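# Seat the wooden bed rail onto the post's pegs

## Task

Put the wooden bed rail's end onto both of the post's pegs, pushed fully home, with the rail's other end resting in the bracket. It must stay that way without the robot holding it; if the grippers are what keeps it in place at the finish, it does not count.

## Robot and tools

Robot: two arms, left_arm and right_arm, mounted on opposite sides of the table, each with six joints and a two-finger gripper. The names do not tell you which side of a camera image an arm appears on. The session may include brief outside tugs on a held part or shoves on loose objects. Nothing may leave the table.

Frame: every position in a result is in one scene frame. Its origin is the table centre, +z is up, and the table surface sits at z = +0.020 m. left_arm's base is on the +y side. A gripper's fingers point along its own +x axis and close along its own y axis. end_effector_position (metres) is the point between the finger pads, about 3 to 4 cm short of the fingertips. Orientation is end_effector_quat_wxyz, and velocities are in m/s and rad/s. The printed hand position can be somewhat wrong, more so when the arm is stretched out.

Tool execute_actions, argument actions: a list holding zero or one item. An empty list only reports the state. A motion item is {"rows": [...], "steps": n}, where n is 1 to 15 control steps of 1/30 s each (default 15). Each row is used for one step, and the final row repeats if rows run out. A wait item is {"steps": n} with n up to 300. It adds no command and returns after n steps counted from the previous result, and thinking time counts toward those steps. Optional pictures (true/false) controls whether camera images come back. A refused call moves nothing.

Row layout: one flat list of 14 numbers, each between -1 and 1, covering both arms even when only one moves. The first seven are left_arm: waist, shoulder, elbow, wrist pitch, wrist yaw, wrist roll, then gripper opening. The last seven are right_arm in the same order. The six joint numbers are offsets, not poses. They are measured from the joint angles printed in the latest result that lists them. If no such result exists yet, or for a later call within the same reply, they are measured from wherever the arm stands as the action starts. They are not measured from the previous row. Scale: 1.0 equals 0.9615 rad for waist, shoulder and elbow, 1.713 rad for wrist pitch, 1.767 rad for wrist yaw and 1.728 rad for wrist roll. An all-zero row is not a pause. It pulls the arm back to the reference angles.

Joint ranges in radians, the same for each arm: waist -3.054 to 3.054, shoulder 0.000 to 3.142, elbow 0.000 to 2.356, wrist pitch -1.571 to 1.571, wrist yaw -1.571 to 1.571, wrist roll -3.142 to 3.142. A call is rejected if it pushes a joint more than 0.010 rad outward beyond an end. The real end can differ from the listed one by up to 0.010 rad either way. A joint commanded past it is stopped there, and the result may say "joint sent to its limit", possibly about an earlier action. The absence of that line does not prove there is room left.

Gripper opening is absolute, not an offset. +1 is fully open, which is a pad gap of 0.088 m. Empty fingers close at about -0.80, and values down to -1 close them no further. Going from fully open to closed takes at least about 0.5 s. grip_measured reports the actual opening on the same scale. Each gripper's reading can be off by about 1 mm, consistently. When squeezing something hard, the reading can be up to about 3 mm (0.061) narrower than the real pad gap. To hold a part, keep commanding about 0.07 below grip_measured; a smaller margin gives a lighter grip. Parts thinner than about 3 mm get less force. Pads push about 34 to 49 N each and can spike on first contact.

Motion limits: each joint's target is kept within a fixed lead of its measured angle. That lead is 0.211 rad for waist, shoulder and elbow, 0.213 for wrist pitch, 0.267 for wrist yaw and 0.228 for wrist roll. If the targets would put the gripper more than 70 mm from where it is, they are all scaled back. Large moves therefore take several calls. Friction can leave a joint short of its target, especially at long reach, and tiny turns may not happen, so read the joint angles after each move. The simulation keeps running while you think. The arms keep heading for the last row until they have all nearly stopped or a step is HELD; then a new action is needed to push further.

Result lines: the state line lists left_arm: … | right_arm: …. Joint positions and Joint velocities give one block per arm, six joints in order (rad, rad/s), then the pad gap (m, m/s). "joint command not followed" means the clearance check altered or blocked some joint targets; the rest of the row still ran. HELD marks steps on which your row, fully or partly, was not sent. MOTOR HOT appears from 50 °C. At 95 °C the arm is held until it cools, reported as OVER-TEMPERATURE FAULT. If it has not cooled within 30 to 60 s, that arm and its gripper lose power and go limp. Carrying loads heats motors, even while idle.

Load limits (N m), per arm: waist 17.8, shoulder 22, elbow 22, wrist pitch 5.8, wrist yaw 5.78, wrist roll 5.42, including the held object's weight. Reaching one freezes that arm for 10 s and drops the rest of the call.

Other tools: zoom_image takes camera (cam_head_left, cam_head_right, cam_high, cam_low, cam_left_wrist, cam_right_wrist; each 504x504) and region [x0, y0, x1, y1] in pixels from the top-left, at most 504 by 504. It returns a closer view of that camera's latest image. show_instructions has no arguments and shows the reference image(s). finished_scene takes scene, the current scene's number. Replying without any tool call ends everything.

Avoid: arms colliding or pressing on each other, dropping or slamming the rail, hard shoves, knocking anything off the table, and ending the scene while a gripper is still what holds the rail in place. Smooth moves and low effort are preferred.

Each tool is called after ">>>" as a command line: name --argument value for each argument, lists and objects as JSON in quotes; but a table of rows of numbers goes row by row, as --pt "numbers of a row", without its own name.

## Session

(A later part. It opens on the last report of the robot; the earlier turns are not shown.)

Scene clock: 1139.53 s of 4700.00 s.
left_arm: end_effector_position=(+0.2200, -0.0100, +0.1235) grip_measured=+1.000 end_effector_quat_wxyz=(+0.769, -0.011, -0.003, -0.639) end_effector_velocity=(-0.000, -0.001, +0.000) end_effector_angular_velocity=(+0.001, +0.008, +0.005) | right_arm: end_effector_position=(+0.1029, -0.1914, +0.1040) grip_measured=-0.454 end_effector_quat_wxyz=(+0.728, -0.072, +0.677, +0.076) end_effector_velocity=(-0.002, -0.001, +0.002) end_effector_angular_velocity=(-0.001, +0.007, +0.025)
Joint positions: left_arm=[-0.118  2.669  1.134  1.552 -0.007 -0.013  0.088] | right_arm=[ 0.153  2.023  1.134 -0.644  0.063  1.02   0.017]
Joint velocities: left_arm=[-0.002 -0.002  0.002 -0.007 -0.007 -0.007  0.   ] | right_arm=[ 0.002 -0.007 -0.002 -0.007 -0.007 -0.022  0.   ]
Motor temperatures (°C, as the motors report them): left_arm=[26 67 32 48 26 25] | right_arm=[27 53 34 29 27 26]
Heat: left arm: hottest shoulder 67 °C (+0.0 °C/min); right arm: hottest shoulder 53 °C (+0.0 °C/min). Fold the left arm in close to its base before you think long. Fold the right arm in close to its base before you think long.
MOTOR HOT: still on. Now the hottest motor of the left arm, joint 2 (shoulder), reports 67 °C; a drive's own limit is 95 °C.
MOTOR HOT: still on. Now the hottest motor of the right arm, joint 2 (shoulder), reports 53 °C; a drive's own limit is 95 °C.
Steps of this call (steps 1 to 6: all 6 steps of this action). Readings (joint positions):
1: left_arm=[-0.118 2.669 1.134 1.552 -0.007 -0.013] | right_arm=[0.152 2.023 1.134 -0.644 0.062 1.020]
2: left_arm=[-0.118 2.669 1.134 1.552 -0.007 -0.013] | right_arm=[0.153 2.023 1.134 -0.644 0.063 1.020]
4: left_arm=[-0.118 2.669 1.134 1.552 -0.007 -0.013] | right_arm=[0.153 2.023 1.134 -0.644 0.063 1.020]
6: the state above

>>> execute_actions --actions '[{"rows":[[0,0,0,0,0,0,1,0,0,0,0,0,0,-0.38]],"steps":15}]' --pictures false

>>> execute_actions --actions '[{"steps":20}]'

>>> zoom_image --camera "cam_right_wrist" --region '[100,200,504,504]'

Scene clock: 1142.57 s of 4700.00 s.
left_arm: end_effector_position=(+0.2200, -0.0100, +0.1235) grip_measured=+1.000 end_effector_quat_wxyz=(+0.769, -0.011, -0.003, -0.639) end_effector_velocity=(-0.000, +0.000, -0.004) end_effector_angular_velocity=(+0.020, +0.011, +0.005) | right_arm: end_effector_position=(+0.1028, -0.1915, +0.1040) grip_measured=-0.385 end_effector_quat_wxyz=(+0.728, -0.072, +0.677, +0.076) end_effector_velocity=(-0.004, -0.005, -0.002) end_effector_angular_velocity=(-0.017, +0.030, -0.009)
Joint positions: left_arm=[-0.118  2.669  1.134  1.552 -0.007 -0.013  0.088] | right_arm=[ 0.153  2.023  1.134 -0.644  0.063  1.02   0.02 ]
Joint velocities: left_arm=[-0.002 -0.002 -0.002 -0.022 -0.007 -0.007  0.   ] | right_arm=[-0.002  0.002 -0.002 -0.022 -0.022  0.007  0.001]
Motor temperatures (°C, as the motors report them): left_arm=[26 67 32 48 26 25] | right_arm=[27 53 34 29 27 26]
Heat: left arm: hottest shoulder 67 °C (+0.0 °C/min); right arm: hottest shoulder 53 °C (+0.0 °C/min). Fold the left arm in close to its base before you think long. Fold the right arm in close to its base before you think long.
MOTOR HOT: still on. Now the hottest motor of the left arm, joint 2 (shoulder), reports 67 °C; a drive's own limit is 95 °C.
MOTOR HOT: still on. Now the hottest motor of the right arm, joint 2 (shoulder), reports 53 °C; a drive's own limit is 95 °C.
Steps of this call (steps 1 to 15: the robot went on to your last target; steps 16 to 76: nothing new was sent; steps 77 to 91: all 15 steps of this action). Readings (joint positions):
77: left_arm=[-0.118 2.669 1.134 1.552 -0.007 -0.013] | right_arm=[0.153 2.023 1.134 -0.644 0.063 1.020]
78: left_arm=[-0.118 2.669 1.134 1.552 -0.007 -0.013] | right_arm=[0.153 2.023 1.134 -0.644 0.063 1.020]
80: left_arm=[-0.118 2.669 1.134 1.552 -0.007 -0.013] | right_arm=[0.153 2.023 1.134 -0.643 0.063 1.020]
84: left_arm=[-0.118 2.669 1.134 1.552 -0.007 -0.013] | right_arm=[0.153 2.023 1.134 -0.644 0.063 1.020]
91: the state above

Scene clock: 1143.23 s of 4700.00 s.
left_arm: end_effector_position=(+0.2200, -0.0100, +0.1235) grip_measured=+1.000 end_effector_quat_wxyz=(+0.769, -0.011, -0.003, -0.639) end_effector_velocity=(-0.000, +0.000, -0.001) end_effector_angular_velocity=(+0.006, +0.009, +0.005) | right_arm: end_effector_position=(+0.1028, -0.1915, +0.1040) grip_measured=-0.383 end_effector_quat_wxyz=(+0.728, -0.072, +0.677, +0.076) end_effector_velocity=(-0.001, -0.002, +0.000) end_effector_angular_velocity=(-0.006, +0.009, +0.020)
Joint positions: left_arm=[-0.118  2.669  1.134  1.552 -0.007 -0.013  0.088] | right_arm=[ 0.153  2.023  1.134 -0.644  0.063  1.02   0.02 ]
Joint velocities: left_arm=[-0.002 -0.002 -0.002 -0.007 -0.007 -0.007  0.   ] | right_arm=[-0.002 -0.002 -0.002 -0.007 -0.007 -0.022 -0.   ]
Motor temperatures (°C, as the motors report them): left_arm=[26 67 32 48 26 25] | right_arm=[27 53 34 29 27 26]
Heat: left arm: hottest shoulder 67 °C (+0.0 °C/min); right arm: hottest shoulder 53 °C (+0.0 °C/min). Fold the left arm in close to its base before you think long. Fold the right arm in close to its base before you think long.
MOTOR HOT: still on. Now the hottest motor of the left arm, joint 2 (shoulder), reports 67 °C; a drive's own limit is 95 °C.
MOTOR HOT: still on. Now the hottest motor of the right arm, joint 2 (shoulder), reports 53 °C; a drive's own limit is 95 °C.
Steps of this call (steps 1 to 15: the robot went on to your last target; steps 16 to 20: nothing new was sent). Readings (joint positions):
1: left_arm=[-0.118 2.669 1.134 1.552 -0.007 -0.013] | right_arm=[0.153 2.023 1.134 -0.644 0.063 1.020]
2: left_arm=[-0.118 2.669 1.134 1.552 -0.007 -0.013] | right_arm=[0.153 2.023 1.134 -0.644 0.063 1.020]
4: left_arm=[-0.118 2.669 1.134 1.552 -0.007 -0.013] | right_arm=[0.153 2.023 1.134 -0.644 0.063 1.020]
8: left_arm=[-0.118 2.669 1.134 1.552 -0.007 -0.013] | right_arm=[0.153 2.023 1.134 -0.644 0.063 1.020]
20: the state above
All arms were judged still, so your last target was given up. Only a new action makes them travel on or press farther. Fingers that are still opening or closing keep moving.

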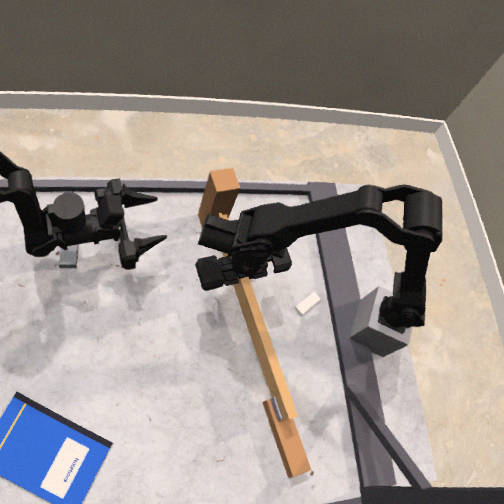

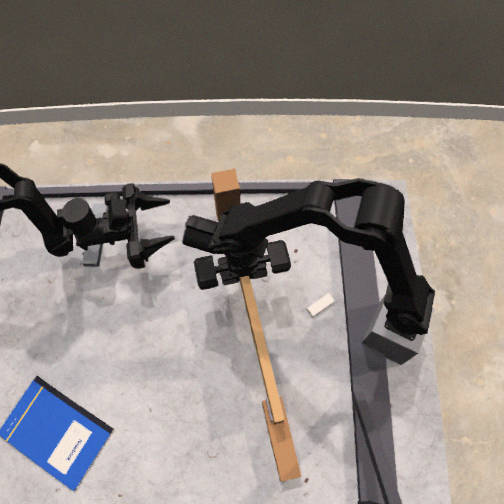

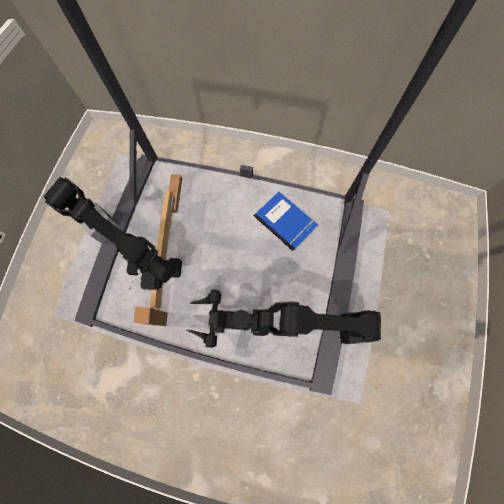

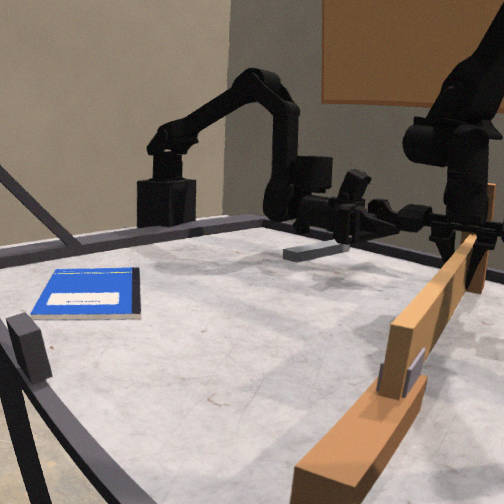

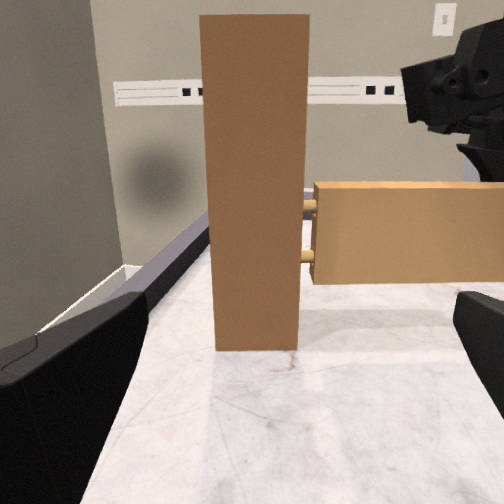

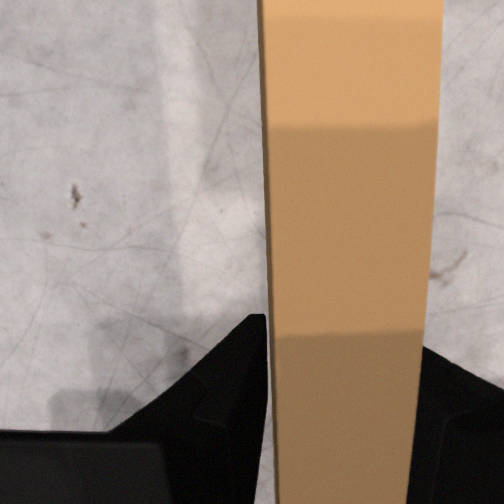

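Region (100, 200, 504, 504) of cam_right_wrist's 504x504 image, scaled by 1.248, with more detail than that image has; it fills the top 379 rows of this view, and the rest is white.

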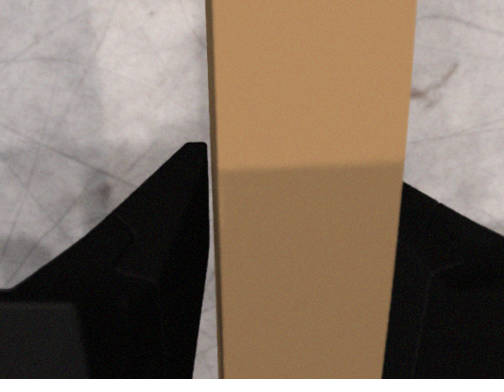

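>>> zoom_image --camera "cam_left_wrist" --region '[250,170,390,310]'

Region (250, 170, 390, 310) of cam_left_wrist's 504x504 image, scaled by 3.600, with more detail than that image has.

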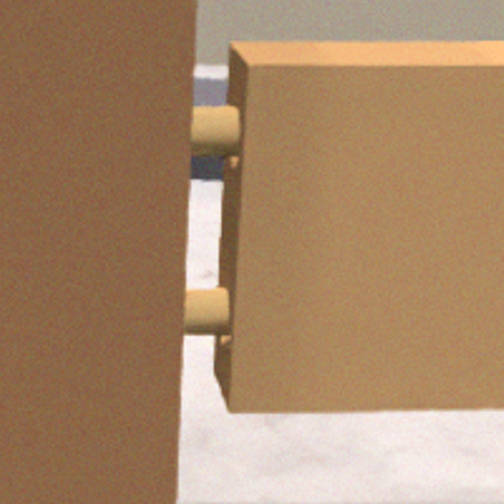

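>>> execute_actions --actions '[{"rows":[[0,0,0,0,0,0,1,0,0,0,-0.006,0,0,-0.38]],"steps":10}]'

>>> zoom_image --camera "cam_right_wrist" --region '[100,200,504,504]'

Scene clock: 1148.97 s of 4700.00 s.
left_arm: end_effector_position=(+0.2200, -0.0100, +0.1235) grip_measured=+1.000 end_effector_quat_wxyz=(+0.769, -0.011, -0.003, -0.639) end_effector_velocity=(-0.000, -0.001, +0.000) end_effector_angular_velocity=(+0.001, +0.008, +0.005) | right_arm: end_effector_position=(+0.1025, -0.1924, +0.1040) grip_measured=-0.383 end_effector_quat_wxyz=(+0.728, -0.073, +0.678, +0.075) end_effector_velocity=(-0.001, -0.002, +0.000) end_effector_angular_velocity=(-0.005, +0.009, +0.005)
Joint positions: left_arm=[-0.118  2.669  1.134  1.552 -0.007 -0.013  0.088] | right_arm=[ 0.153  2.023  1.134 -0.649  0.063  1.02   0.02 ]
Joint velocities: left_arm=[-0.002 -0.002  0.002 -0.007 -0.007 -0.007  0.   ] | right_arm=[-0.002 -0.002 -0.002 -0.007 -0.007 -0.007 -0.   ]
Motor temperatures (°C, as the motors report them): left_arm=[26 67 32 48 26 25] | right_arm=[27 53 34 29 26 26]
Heat: left arm: hottest shoulder 67 °C (+0.0 °C/min); right arm: hottest shoulder 53 °C (+0.0 °C/min). Fold the left arm in close to its base before you think long. Fold the right arm in close to its base before you think long.
MOTOR HOT: still on. Now the hottest motor of the left arm, joint 2 (shoulder), reports 67 °C; a drive's own limit is 95 °C.
MOTOR HOT: still on. Now the hottest motor of the right arm, joint 2 (shoulder), reports 53 °C; a drive's own limit is 95 °C.
Steps of this call (steps 1 to 90: nothing new was sent; then 2.40 s passed at rest; steps 91 to 100: all 10 steps of this action). Readings (joint positions):
91: left_arm=[-0.118 2.669 1.134 1.552 -0.007 -0.013] | right_arm=[0.153 2.023 1.134 -0.644 0.063 1.020]
92: left_arm=[-0.118 2.669 1.134 1.552 -0.007 -0.013] | right_arm=[0.153 2.023 1.134 -0.646 0.063 1.020]
94: left_arm=[-0.118 2.669 1.134 1.552 -0.007 -0.013] | right_arm=[0.153 2.023 1.134 -0.648 0.063 1.020]
98: left_arm=[-0.118 2.669 1.134 1.552 -0.007 -0.013] | right_arm=[0.153 2.023 1.134 -0.649 0.063 1.020]
100: the state above

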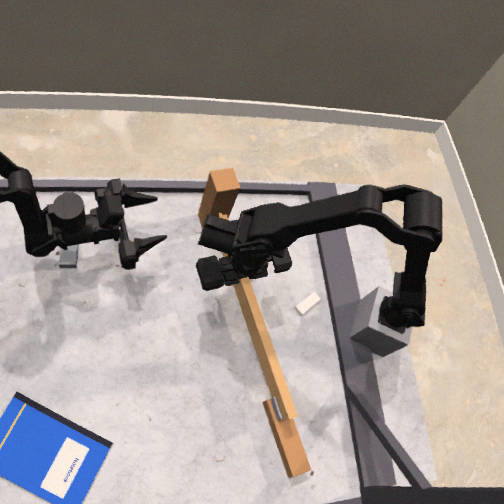

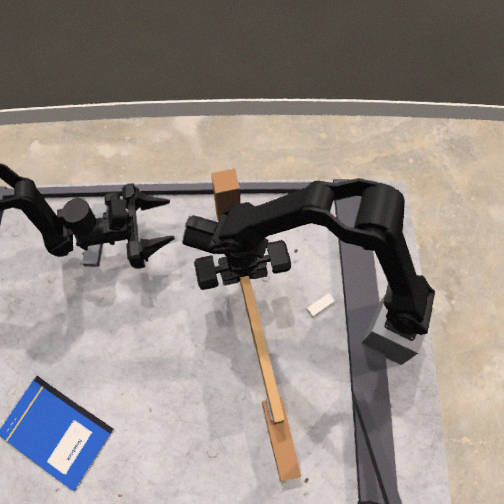

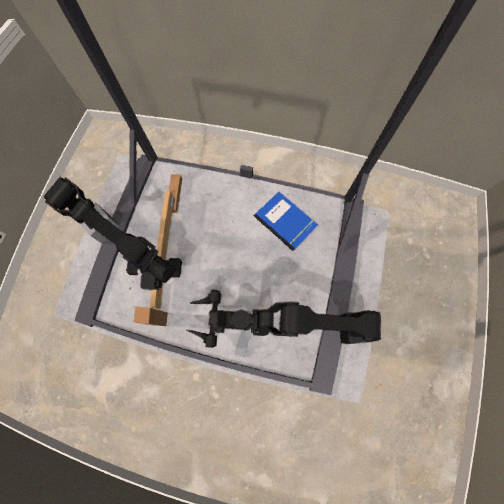

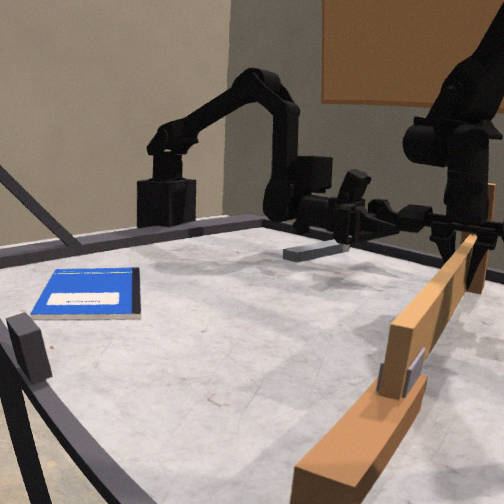

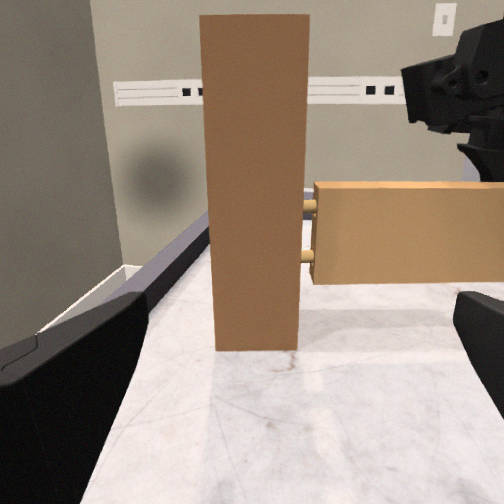

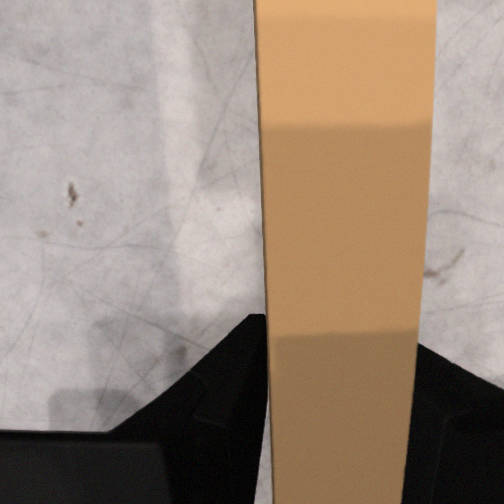

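Region (100, 200, 504, 504) of cam_right_wrist's 504x504 image, scaled by 1.248, with more detail than that image has; it fills the top 379 rows of this view, and the rest is white.

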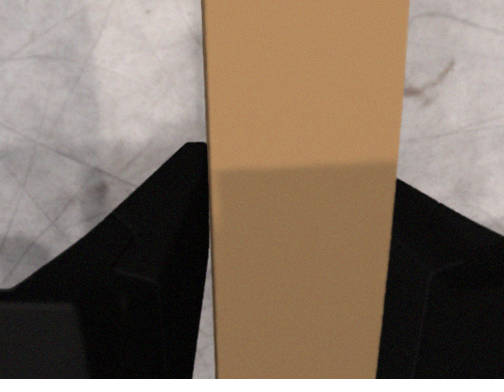

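>>> execute_actions --actions '[{"rows":[[0,0,0,0,0,0,1,0,0,0,0.004,0,0,-0.38]],"steps":10}]' --pictures false

Scene clock: 1152.60 s of 4700.00 s.
left_arm: end_effector_position=(+0.2200, -0.0100, +0.1235) grip_measured=+1.000 end_effector_quat_wxyz=(+0.769, -0.011, -0.003, -0.639) end_effector_velocity=(-0.000, +0.001, +0.000) end_effector_angular_velocity=(+0.003, +0.023, +0.004) | right_arm: end_effector_position=(+0.1028, -0.1915, +0.1040) grip_measured=-0.383 end_effector_quat_wxyz=(+0.728, -0.072, +0.677, +0.076) end_effector_velocity=(-0.001, -0.002, +0.000) end_effector_angular_velocity=(-0.006, +0.009, +0.020)
Joint positions: left_arm=[-0.118  2.669  1.134  1.552 -0.007 -0.013  0.088] | right_arm=[ 0.153  2.023  1.134 -0.644  0.063  1.02   0.02 ]
Joint velocities: left_arm=[-0.002 -0.007 -0.007 -0.007 -0.007 -0.022  0.   ] | right_arm=[-0.002 -0.002 -0.002 -0.007 -0.007 -0.022 -0.   ]
Motor temperatures (°C, as the motors report them): left_arm=[26 67 32 48 26 25] | right_arm=[27 53 34 29 26 26]
Heat: left arm: hottest shoulder 67 °C (+0.0 °C/min); right arm: hottest shoulder 53 °C (+0.0 °C/min). Fold the left arm in close to its base before you think long. Fold the right arm in close to its base before you think long.
MOTOR HOT: still on. Now the hottest motor of the left arm, joint 2 (shoulder), reports 67 °C; a drive's own limit is 95 °C.
MOTOR HOT: still on. Now the hottest motor of the right arm, joint 2 (shoulder), reports 53 °C; a drive's own limit is 95 °C.
Steps of this call (steps 1 to 15: the robot went on to your last target; steps 16 to 90: nothing new was sent; then 0.30 s passed at rest; steps 91 to 100: all 10 steps of this action). Readings (joint positions):
91: left_arm=[-0.118 2.669 1.134 1.552 -0.007 -0.013] | right_arm=[0.153 2.023 1.134 -0.649 0.063 1.020]
92: left_arm=[-0.118 2.669 1.134 1.552 -0.007 -0.013] | right_arm=[0.153 2.023 1.134 -0.648 0.063 1.020]
94: left_arm=[-0.118 2.669 1.134 1.552 -0.007 -0.013] | right_arm=[0.153 2.023 1.134 -0.648 0.063 1.020]
98: left_arm=[-0.118 2.669 1.134 1.552 -0.007 -0.013] | right_arm=[0.153 2.023 1.134 -0.645 0.063 1.020]
100: the state above

>>> execute_actions --actions '[{"rows":[[0,0,0,0,0,0,1,0,0,0,-0.0035,0,0,-0.38]],"steps":10}]' --pictures false

Scene clock: 1154.40 s of 4700.00 s.
left_arm: end_effector_position=(+0.2200, -0.0100, +0.1235) grip_measured=+1.000 end_effector_quat_wxyz=(+0.769, -0.011, -0.003, -0.639) end_effector_velocity=(-0.000, -0.001, +0.000) end_effector_angular_velocity=(+0.001, +0.008, +0.005) | right_arm: end_effector_position=(+0.1026, -0.1922, +0.1040) grip_measured=-0.383 end_effector_quat_wxyz=(+0.728, -0.073, +0.678, +0.075) end_effector_velocity=(-0.001, -0.001, -0.000) end_effector_angular_velocity=(-0.005, +0.009, +0.005)
Joint positions: left_arm=[-0.118  2.669  1.134  1.552 -0.007 -0.013  0.088] | right_arm=[ 0.153  2.023  1.134 -0.648  0.063  1.02   0.02 ]
Joint velocities: left_arm=[-0.002 -0.002  0.002 -0.007 -0.007 -0.007  0.   ] | right_arm=[-0.002  0.002  0.002 -0.007 -0.007 -0.007  0.   ]
Motor temperatures (°C, as the motors report them): left_arm=[26 67 32 48 26 25] | right_arm=[27 53 34 29 26 26]
Heat: left arm: hottest shoulder 67 °C (+0.0 °C/min); right arm: hottest shoulder 53 °C (+0.0 °C/min). Fold the left arm in close to its base before you think long. Fold the right arm in close to its base before you think long.
MOTOR HOT: still on. Now the hottest motor of the left arm, joint 2 (shoulder), reports 67 °C; a drive's own limit is 95 °C.
MOTOR HOT: still on. Now the hottest motor of the right arm, joint 2 (shoulder), reports 53 °C; a drive's own limit is 95 °C.
Steps of this call (steps 1 to 15: the robot went on to your last target; steps 16 to 44: nothing new was sent; steps 45 to 54: all 10 steps of this action). Readings (joint positions):
45: left_arm=[-0.118 2.669 1.134 1.552 -0.007 -0.013] | right_arm=[0.153 2.023 1.134 -0.644 0.063 1.020]
46: left_arm=[-0.118 2.669 1.134 1.552 -0.007 -0.013] | right_arm=[0.153 2.023 1.134 -0.644 0.063 1.020]
48: left_arm=[-0.118 2.669 1.134 1.552 -0.007 -0.013] | right_arm=[0.153 2.023 1.134 -0.646 0.063 1.020]
52: left_arm=[-0.118 2.669 1.134 1.552 -0.007 -0.013] | right_arm=[0.153 2.023 1.134 -0.648 0.063 1.020]
54: the state above

>>> execute_actions --actions '[{"rows":[[0,0,0,0,0,0,1,0,0,0,0.0028,0,0,-0.38]],"steps":10}]' --pictures false

Scene clock: 1156.23 s of 4700.00 s.
left_arm: end_effector_position=(+0.2200, -0.0100, +0.1235) grip_measured=+1.000 end_effector_quat_wxyz=(+0.769, -0.011, -0.003, -0.639) end_effector_velocity=(-0.000, +0.000, -0.001) end_effector_angular_velocity=(+0.006, +0.009, +0.005) | right_arm: end_effector_position=(+0.1027, -0.1918, +0.1040) grip_measured=-0.383 end_effector_quat_wxyz=(+0.728, -0.072, +0.677, +0.076) end_effector_velocity=(-0.003, -0.002, -0.001) end_effector_angular_velocity=(-0.010, +0.011, +0.010)
Joint positions: left_arm=[-0.118  2.669  1.134  1.552 -0.007 -0.013  0.088] | right_arm=[ 0.153  2.023  1.134 -0.646  0.063  1.02   0.02 ]
Joint velocities: left_arm=[-0.002 -0.002 -0.002 -0.007 -0.007 -0.007  0.   ] | right_arm=[ 0.002  0.002 -0.002 -0.007 -0.007 -0.007 -0.   ]
Motor temperatures (°C, as the motors report them): left_arm=[26 67 32 48 26 25] | right_arm=[27 53 34 29 26 26]
Heat: left arm: hottest shoulder 67 °C (+0.0 °C/min); right arm: hottest shoulder 53 °C (+1.0 °C/min). Fold the left arm in close to its base before you think long. Fold the right arm in close to its base before you think long.
MOTOR HOT: still on. Now the hottest motor of the left arm, joint 2 (shoulder), reports 67 °C; a drive's own limit is 95 °C.
MOTOR HOT: still on. Now the hottest motor of the right arm, joint 2 (shoulder), reports 53 °C; a drive's own limit is 95 °C.
Steps of this call (steps 1 to 15: the robot went on to your last target; steps 16 to 45: nothing new was sent; steps 46 to 55: all 10 steps of this action). Readings (joint positions):
46: left_arm=[-0.118 2.669 1.134 1.552 -0.007 -0.013] | right_arm=[0.153 2.023 1.134 -0.648 0.063 1.020]
47: left_arm=[-0.118 2.669 1.134 1.552 -0.007 -0.013] | right_arm=[0.153 2.023 1.134 -0.648 0.063 1.020]
49: left_arm=[-0.118 2.669 1.134 1.552 -0.007 -0.013] | right_arm=[0.153 2.023 1.134 -0.647 0.063 1.020]
53: left_arm=[-0.118 2.669 1.134 1.552 -0.007 -0.013] | right_arm=[0.153 2.023 1.134 -0.646 0.063 1.020]
55: the state above

Regrip, then slow upward ramp under light push.

>>> execute_actions --actions '[{"rows":[[0,0,0,0,0,0,1,0,0,0,0,0,0,-0.8]],"steps":15}]' --pictures false

>>> execute_actions --actions '[{"rows":[[0,0,0,0,0,0,1,-0.02,-0.02,0,0,0.01,-0.002,-0.8],[0,0,0,0,0,0,1,-0.02,-0.024,0,0,0.01,-0.002,-0.8],[0,0,0,0,0,0,1,-0.02,-0.027,0,0,0.01,-0.002,-0.8],[0,0,0,0,0,0,1,-0.02,-0.029,0,0,0.01,-0.002,-0.8],[0,0,0,0,0,0,1,-0.02,-0.030,0,0,0.01,-0.002,-0.8],[0,0,0,0,0,0,1,-0.02,-0.031,0,0,0.01,-0.002,-0.8],[0,0,0,0,0,0,1,-0.02,-0.032,0,0,0.01,-0.002,-0.8],[0,0,0,0,0,0,1,-0.02,-0.033,0,0,0.01,-0.002,-0.8],[0,0,0,0,0,0,1,-0.02,-0.034,0,0,0.01,-0.002,-0.8],[0,0,0,0,0,0,1,-0.02,-0.035,0,0,0.01,-0.002,-0.8],[0,0,0,0,0,0,1,-0.02,-0.036,0,0,0.01,-0.002,-0.8],[0,0,0,0,0,0,1,-0.02,-0.037,0,0,0.01,-0.002,-0.8],[0,0,0,0,0,0,1,-0.02,-0.038,0,0,0.01,-0.002,-0.8],[0,0,0,0,0,0,1,-0.02,-0.039,0,0,0.01,-0.002,-0.8]],"steps":15}]' --pictures false

>>> execute_actions --actions '[{"rows":[[0,0,0,0,0,0,1,-0.02,-0.02,0,0,0.01,-0.002,-0.8],[0,0,0,0,0,0,1,-0.02,-0.030,0,0,0.01,-0.002,-0.8],[0,0,0,0,0,0,1,-0.02,-0.031,0,0,0.01,-0.002,-0.8],[0,0,0,0,0,0,1,-0.02,-0.032,0,0,0.01,-0.002,-0.8],[0,0,0,0,0,0,1,-0.02,-0.033,0,0,0.01,-0.002,-0.8],[0,0,0,0,0,0,1,-0.02,-0.034,0,0,0.01,-0.002,-0.8],[0,0,0,0,0,0,1,-0.02,-0.035,0,0,0.01,-0.002,-0.8],[0,0,0,0,0,0,1,-0.02,-0.036,0,0,0.01,-0.002,-0.8],[0,0,0,0,0,0,1,-0.02,-0.037,0,0,0.01,-0.002,-0.8],[0,0,0,0,0,0,1,-0.02,-0.038,0,0,0.01,-0.002,-0.8],[0,0,0,0,0,0,1,-0.02,-0.039,0,0,0.01,-0.002,-0.8]],"steps":13}]' --pictures false

>>> execute_actions --actions '[{"rows":[[0,0,0,0,0,0,1,0.002,0,0,0,0,0,-0.8]],"steps":6}]'

>>> zoom_image --camera "cam_left_wrist" --region '[250,170,390,310]'

Scene clock: 1168.30 s of 4700.00 s.
left_arm: end_effector_position=(+0.2200, -0.0100, +0.1235) grip_measured=+1.000 end_effector_quat_wxyz=(+0.769, -0.011, -0.003, -0.639) end_effector_velocity=(-0.000, -0.000, -0.002) end_effector_angular_velocity=(+0.015, +0.010, +0.005) | right_arm: end_effector_position=(+0.1027, -0.1918, +0.1040) grip_measured=-0.464 end_effector_quat_wxyz=(+0.728, -0.072, +0.678, +0.076) end_effector_velocity=(-0.005, -0.001, -0.002) end_effector_angular_velocity=(-0.006, +0.025, +0.025)
Joint positions: left_arm=[-0.118  2.669  1.134  1.552 -0.007 -0.013  0.088] | right_arm=[ 0.153  2.023  1.134 -0.646  0.062  1.02   0.016]
Joint velocities: left_arm=[-0.002 -0.007 -0.002 -0.022 -0.007 -0.007  0.   ] | right_arm=[ 0.002  0.002 -0.002 -0.007 -0.022 -0.022  0.   ]
Motor temperatures (°C, as the motors report them): left_arm=[26 68 32 48 26 25] | right_arm=[27 52 34 29 26 26]
Heat: left arm: hottest shoulder 68 °C (+1.0 °C/min); right arm: hottest shoulder 52 °C (-3.0 °C/min). Fold the left arm in close to its base before you think long. Fold the right arm in close to its base before you think long.
MOTOR HOT: still on. Now the hottest motor of the left arm, joint 2 (shoulder), reports 68 °C; a drive's own limit is 95 °C.
MOTOR HOT: still on. Now the hottest motor of the right arm, joint 2 (shoulder), reports 52 °C; a drive's own limit is 95 °C.
Steps of this call (steps 1 to 15: the robot went on to your last target; steps 16 to 90: nothing new was sent; then 8.57 s passed at rest; steps 91 to 105: all 15 steps of this action). Readings (joint positions):
91: left_arm=[-0.118 2.669 1.134 1.552 -0.007 -0.013] | right_arm=[0.153 2.023 1.134 -0.646 0.063 1.020]
92: left_arm=[-0.118 2.669 1.134 1.552 -0.007 -0.013] | right_arm=[0.153 2.023 1.134 -0.647 0.062 1.020]
94: left_arm=[-0.118 2.669 1.134 1.552 -0.007 -0.013] | right_arm=[0.153 2.023 1.134 -0.646 0.062 1.020]
98: left_arm=[-0.118 2.669 1.134 1.552 -0.007 -0.013] | right_arm=[0.153 2.023 1.134 -0.646 0.062 1.020]
105: the state above

Scene clock: 1168.80 s of 4700.00 s.
left_arm: end_effector_position=(+0.2200, -0.0100, +0.1235) grip_measured=+1.000 end_effector_quat_wxyz=(+0.769, -0.011, -0.003, -0.639) end_effector_velocity=(-0.003, -0.000, +0.002) end_effector_angular_velocity=(-0.009, +0.006, -0.000) | right_arm: end_effector_position=(+0.1033, -0.1914, +0.1057) grip_measured=-0.464 end_effector_quat_wxyz=(+0.728, -0.070, +0.677, +0.077) end_effector_velocity=(-0.003, -0.007, -0.001) end_effector_angular_velocity=(-0.023, +0.016, +0.005)
Joint positions: left_arm=[-0.118  2.669  1.134  1.552 -0.007 -0.013  0.088] | right_arm=[ 0.151  2.018  1.134 -0.646  0.061  1.02   0.016]
Joint velocities: left_arm=[-0.007 -0.002 -0.002  0.007 -0.007 -0.007  0.   ] | right_arm=[-0.002 -0.002 -0.007 -0.022 -0.007 -0.007 -0.   ]
Motor temperatures (°C, as the motors report them): left_arm=[26 68 32 48 26 25] | right_arm=[27 52 34 29 26 26]
Heat: left arm: hottest shoulder 68 °C (+1.0 °C/min); right arm: hottest shoulder 52 °C (-3.0 °C/min). Fold the left arm in close to its base before you think long. Fold the right arm in close to its base before you think long.
MOTOR HOT: still on. Now the hottest motor of the left arm, joint 2 (shoulder), reports 68 °C; a drive's own limit is 95 °C.
MOTOR HOT: still on. Now the hottest motor of the right arm, joint 2 (shoulder), reports 52 °C; a drive's own limit is 95 °C.
Steps of this call (steps 1 to 15: all 15 steps of this action). Readings (joint positions):
1: left_arm=[-0.118 2.669 1.134 1.552 -0.007 -0.013] | right_arm=[0.152 2.022 1.134 -0.646 0.062 1.020]
2: left_arm=[-0.118 2.669 1.134 1.552 -0.007 -0.013] | right_arm=[0.152 2.022 1.134 -0.646 0.061 1.020]
4: left_arm=[-0.118 2.669 1.134 1.552 -0.007 -0.013] | right_arm=[0.152 2.020 1.134 -0.646 0.061 1.020]
8: left_arm=[-0.118 2.669 1.134 1.552 -0.007 -0.013] | right_arm=[0.151 2.019 1.134 -0.646 0.061 1.020]
15: the state above

Scene clock: 1169.23 s of 4700.00 s.
left_arm: end_effector_position=(+0.2200, -0.0100, +0.1235) grip_measured=+1.000 end_effector_quat_wxyz=(+0.769, -0.011, -0.003, -0.639) end_effector_velocity=(-0.003, +0.000, -0.004) end_effector_angular_velocity=(+0.011, +0.009, -0.010) | right_arm: end_effector_position=(+0.1035, -0.1912, +0.1064) grip_measured=-0.464 end_effector_quat_wxyz=(+0.729, -0.069, +0.677, +0.077) end_effector_velocity=(-0.003, -0.001, +0.002) end_effector_angular_velocity=(+0.005, +0.021, +0.006)
Joint positions: left_arm=[-0.118  2.669  1.134  1.552 -0.007 -0.013  0.088] | right_arm=[ 0.151  2.016  1.134 -0.646  0.061  1.02   0.016]
Joint velocities: left_arm=[-0.002  0.002 -0.002 -0.007  0.007 -0.007  0.   ] | right_arm=[-0.002 -0.007 -0.002 -0.007 -0.022 -0.007 -0.   ]
Motor temperatures (°C, as the motors report them): left_arm=[26 68 32 48 26 25] | right_arm=[27 53 34 29 26 26]
Heat: left arm: hottest shoulder 68 °C (+1.0 °C/min); right arm: hottest shoulder 53 °C (-2.0 °C/min). Fold the left arm in close to its base before you think long. Fold the right arm in close to its base before you think long.
MOTOR HOT: still on. Now the hottest motor of the left arm, joint 2 (shoulder), reports 68 °C; a drive's own limit is 95 °C.
MOTOR HOT: still on. Now the hottest motor of the right arm, joint 2 (shoulder), reports 53 °C; a drive's own limit is 95 °C.
Steps of this call (steps 1 to 13: all 13 steps of this action). Readings (joint positions):
1: left_arm=[-0.118 2.669 1.134 1.552 -0.007 -0.013] | right_arm=[0.151 2.018 1.134 -0.646 0.061 1.020]
2: left_arm=[-0.118 2.669 1.134 1.552 -0.007 -0.013] | right_arm=[0.151 2.018 1.134 -0.646 0.061 1.020]
4: left_arm=[-0.118 2.669 1.134 1.552 -0.007 -0.013] | right_arm=[0.151 2.018 1.134 -0.646 0.061 1.020]
8: left_arm=[-0.118 2.669 1.134 1.552 -0.007 -0.013] | right_arm=[0.151 2.017 1.134 -0.646 0.061 1.020]
13: the state above

Scene clock: 1169.43 s of 4700.00 s.
left_arm: end_effector_position=(+0.2200, -0.0100, +0.1235) grip_measured=+1.000 end_effector_quat_wxyz=(+0.769, -0.011, -0.003, -0.639) end_effector_velocity=(-0.000, +0.000, +0.002) end_effector_angular_velocity=(-0.009, +0.006, +0.005) | right_arm: end_effector_position=(+0.1032, -0.1913, +0.1063) grip_measured=-0.464 end_effector_quat_wxyz=(+0.729, -0.070, +0.677, +0.077) end_effector_velocity=(-0.003, -0.001, +0.000) end_effector_angular_velocity=(-0.005, +0.009, +0.010)
Joint positions: left_arm=[-0.118  2.669  1.134  1.552 -0.007 -0.013  0.088] | right_arm=[ 0.151  2.016  1.134 -0.647  0.061  1.02   0.016]
Joint velocities: left_arm=[-0.002 -0.002 -0.002  0.007 -0.007 -0.007  0.   ] | right_arm=[ 0.002 -0.002 -0.002 -0.007 -0.007 -0.007 -0.   ]
Motor temperatures (°C, as the motors report them): left_arm=[26 68 32 48 26 25] | right_arm=[27 53 34 29 26 26]
Heat: left arm: hottest shoulder 68 °C (+1.0 °C/min); right arm: hottest shoulder 53 °C (-2.0 °C/min). Fold the left arm in close to its base before you think long. Fold the right arm in close to its base before you think long.
MOTOR HOT: still on. Now the hottest motor of the left arm, joint 2 (shoulder), reports 68 °C; a drive's own limit is 95 °C.
MOTOR HOT: still on. Now the hottest motor of the right arm, joint 2 (shoulder), reports 53 °C; a drive's own limit is 95 °C.
Steps of this call (steps 1 to 6: all 6 steps of this action). Readings (joint positions):
1: left_arm=[-0.118 2.669 1.134 1.552 -0.007 -0.013] | right_arm=[0.151 2.016 1.134 -0.646 0.061 1.020]
2: left_arm=[-0.118 2.669 1.134 1.552 -0.007 -0.013] | right_arm=[0.151 2.016 1.134 -0.647 0.061 1.020]
4: left_arm=[-0.118 2.669 1.134 1.552 -0.007 -0.013] | right_arm=[0.151 2.016 1.134 -0.647 0.061 1.020]
6: the state above

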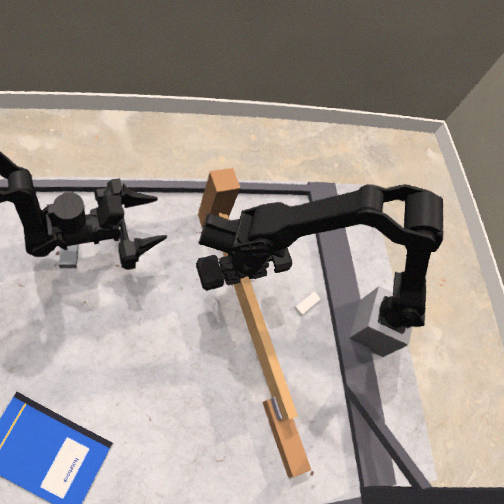

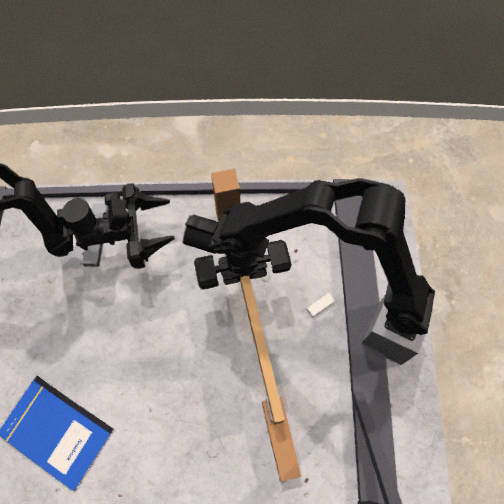

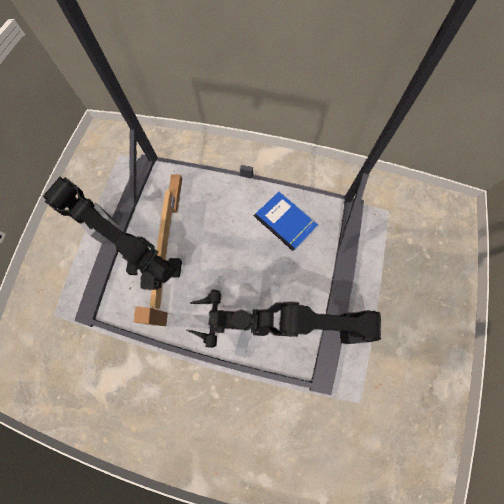

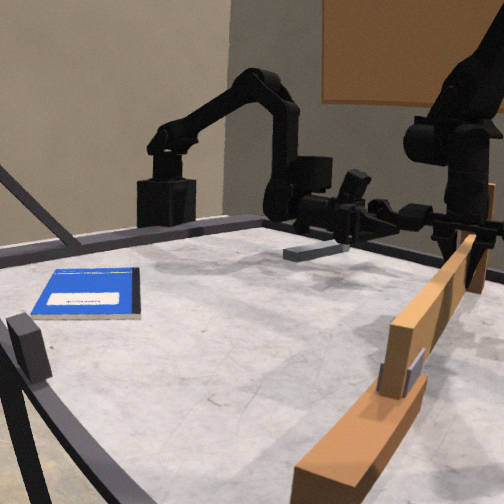

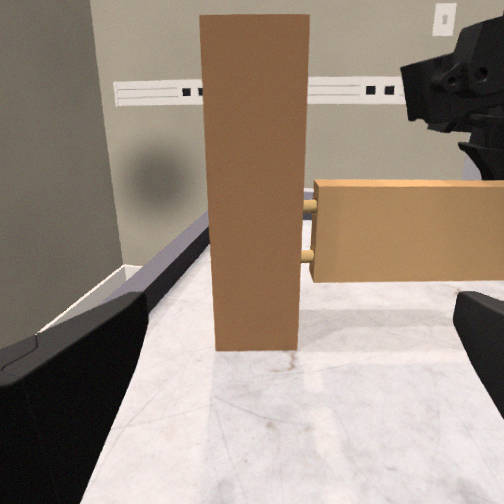

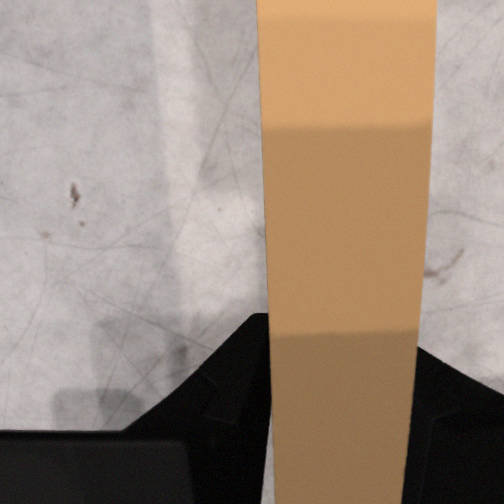

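Region (250, 170, 390, 310) of cam_left_wrist's 504x504 image, scaled by 3.600, with more detail than that image has.

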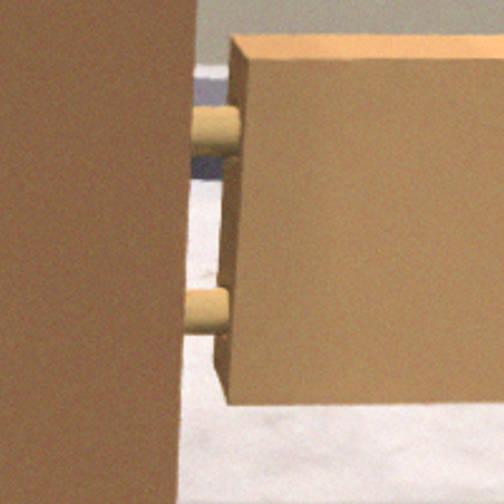

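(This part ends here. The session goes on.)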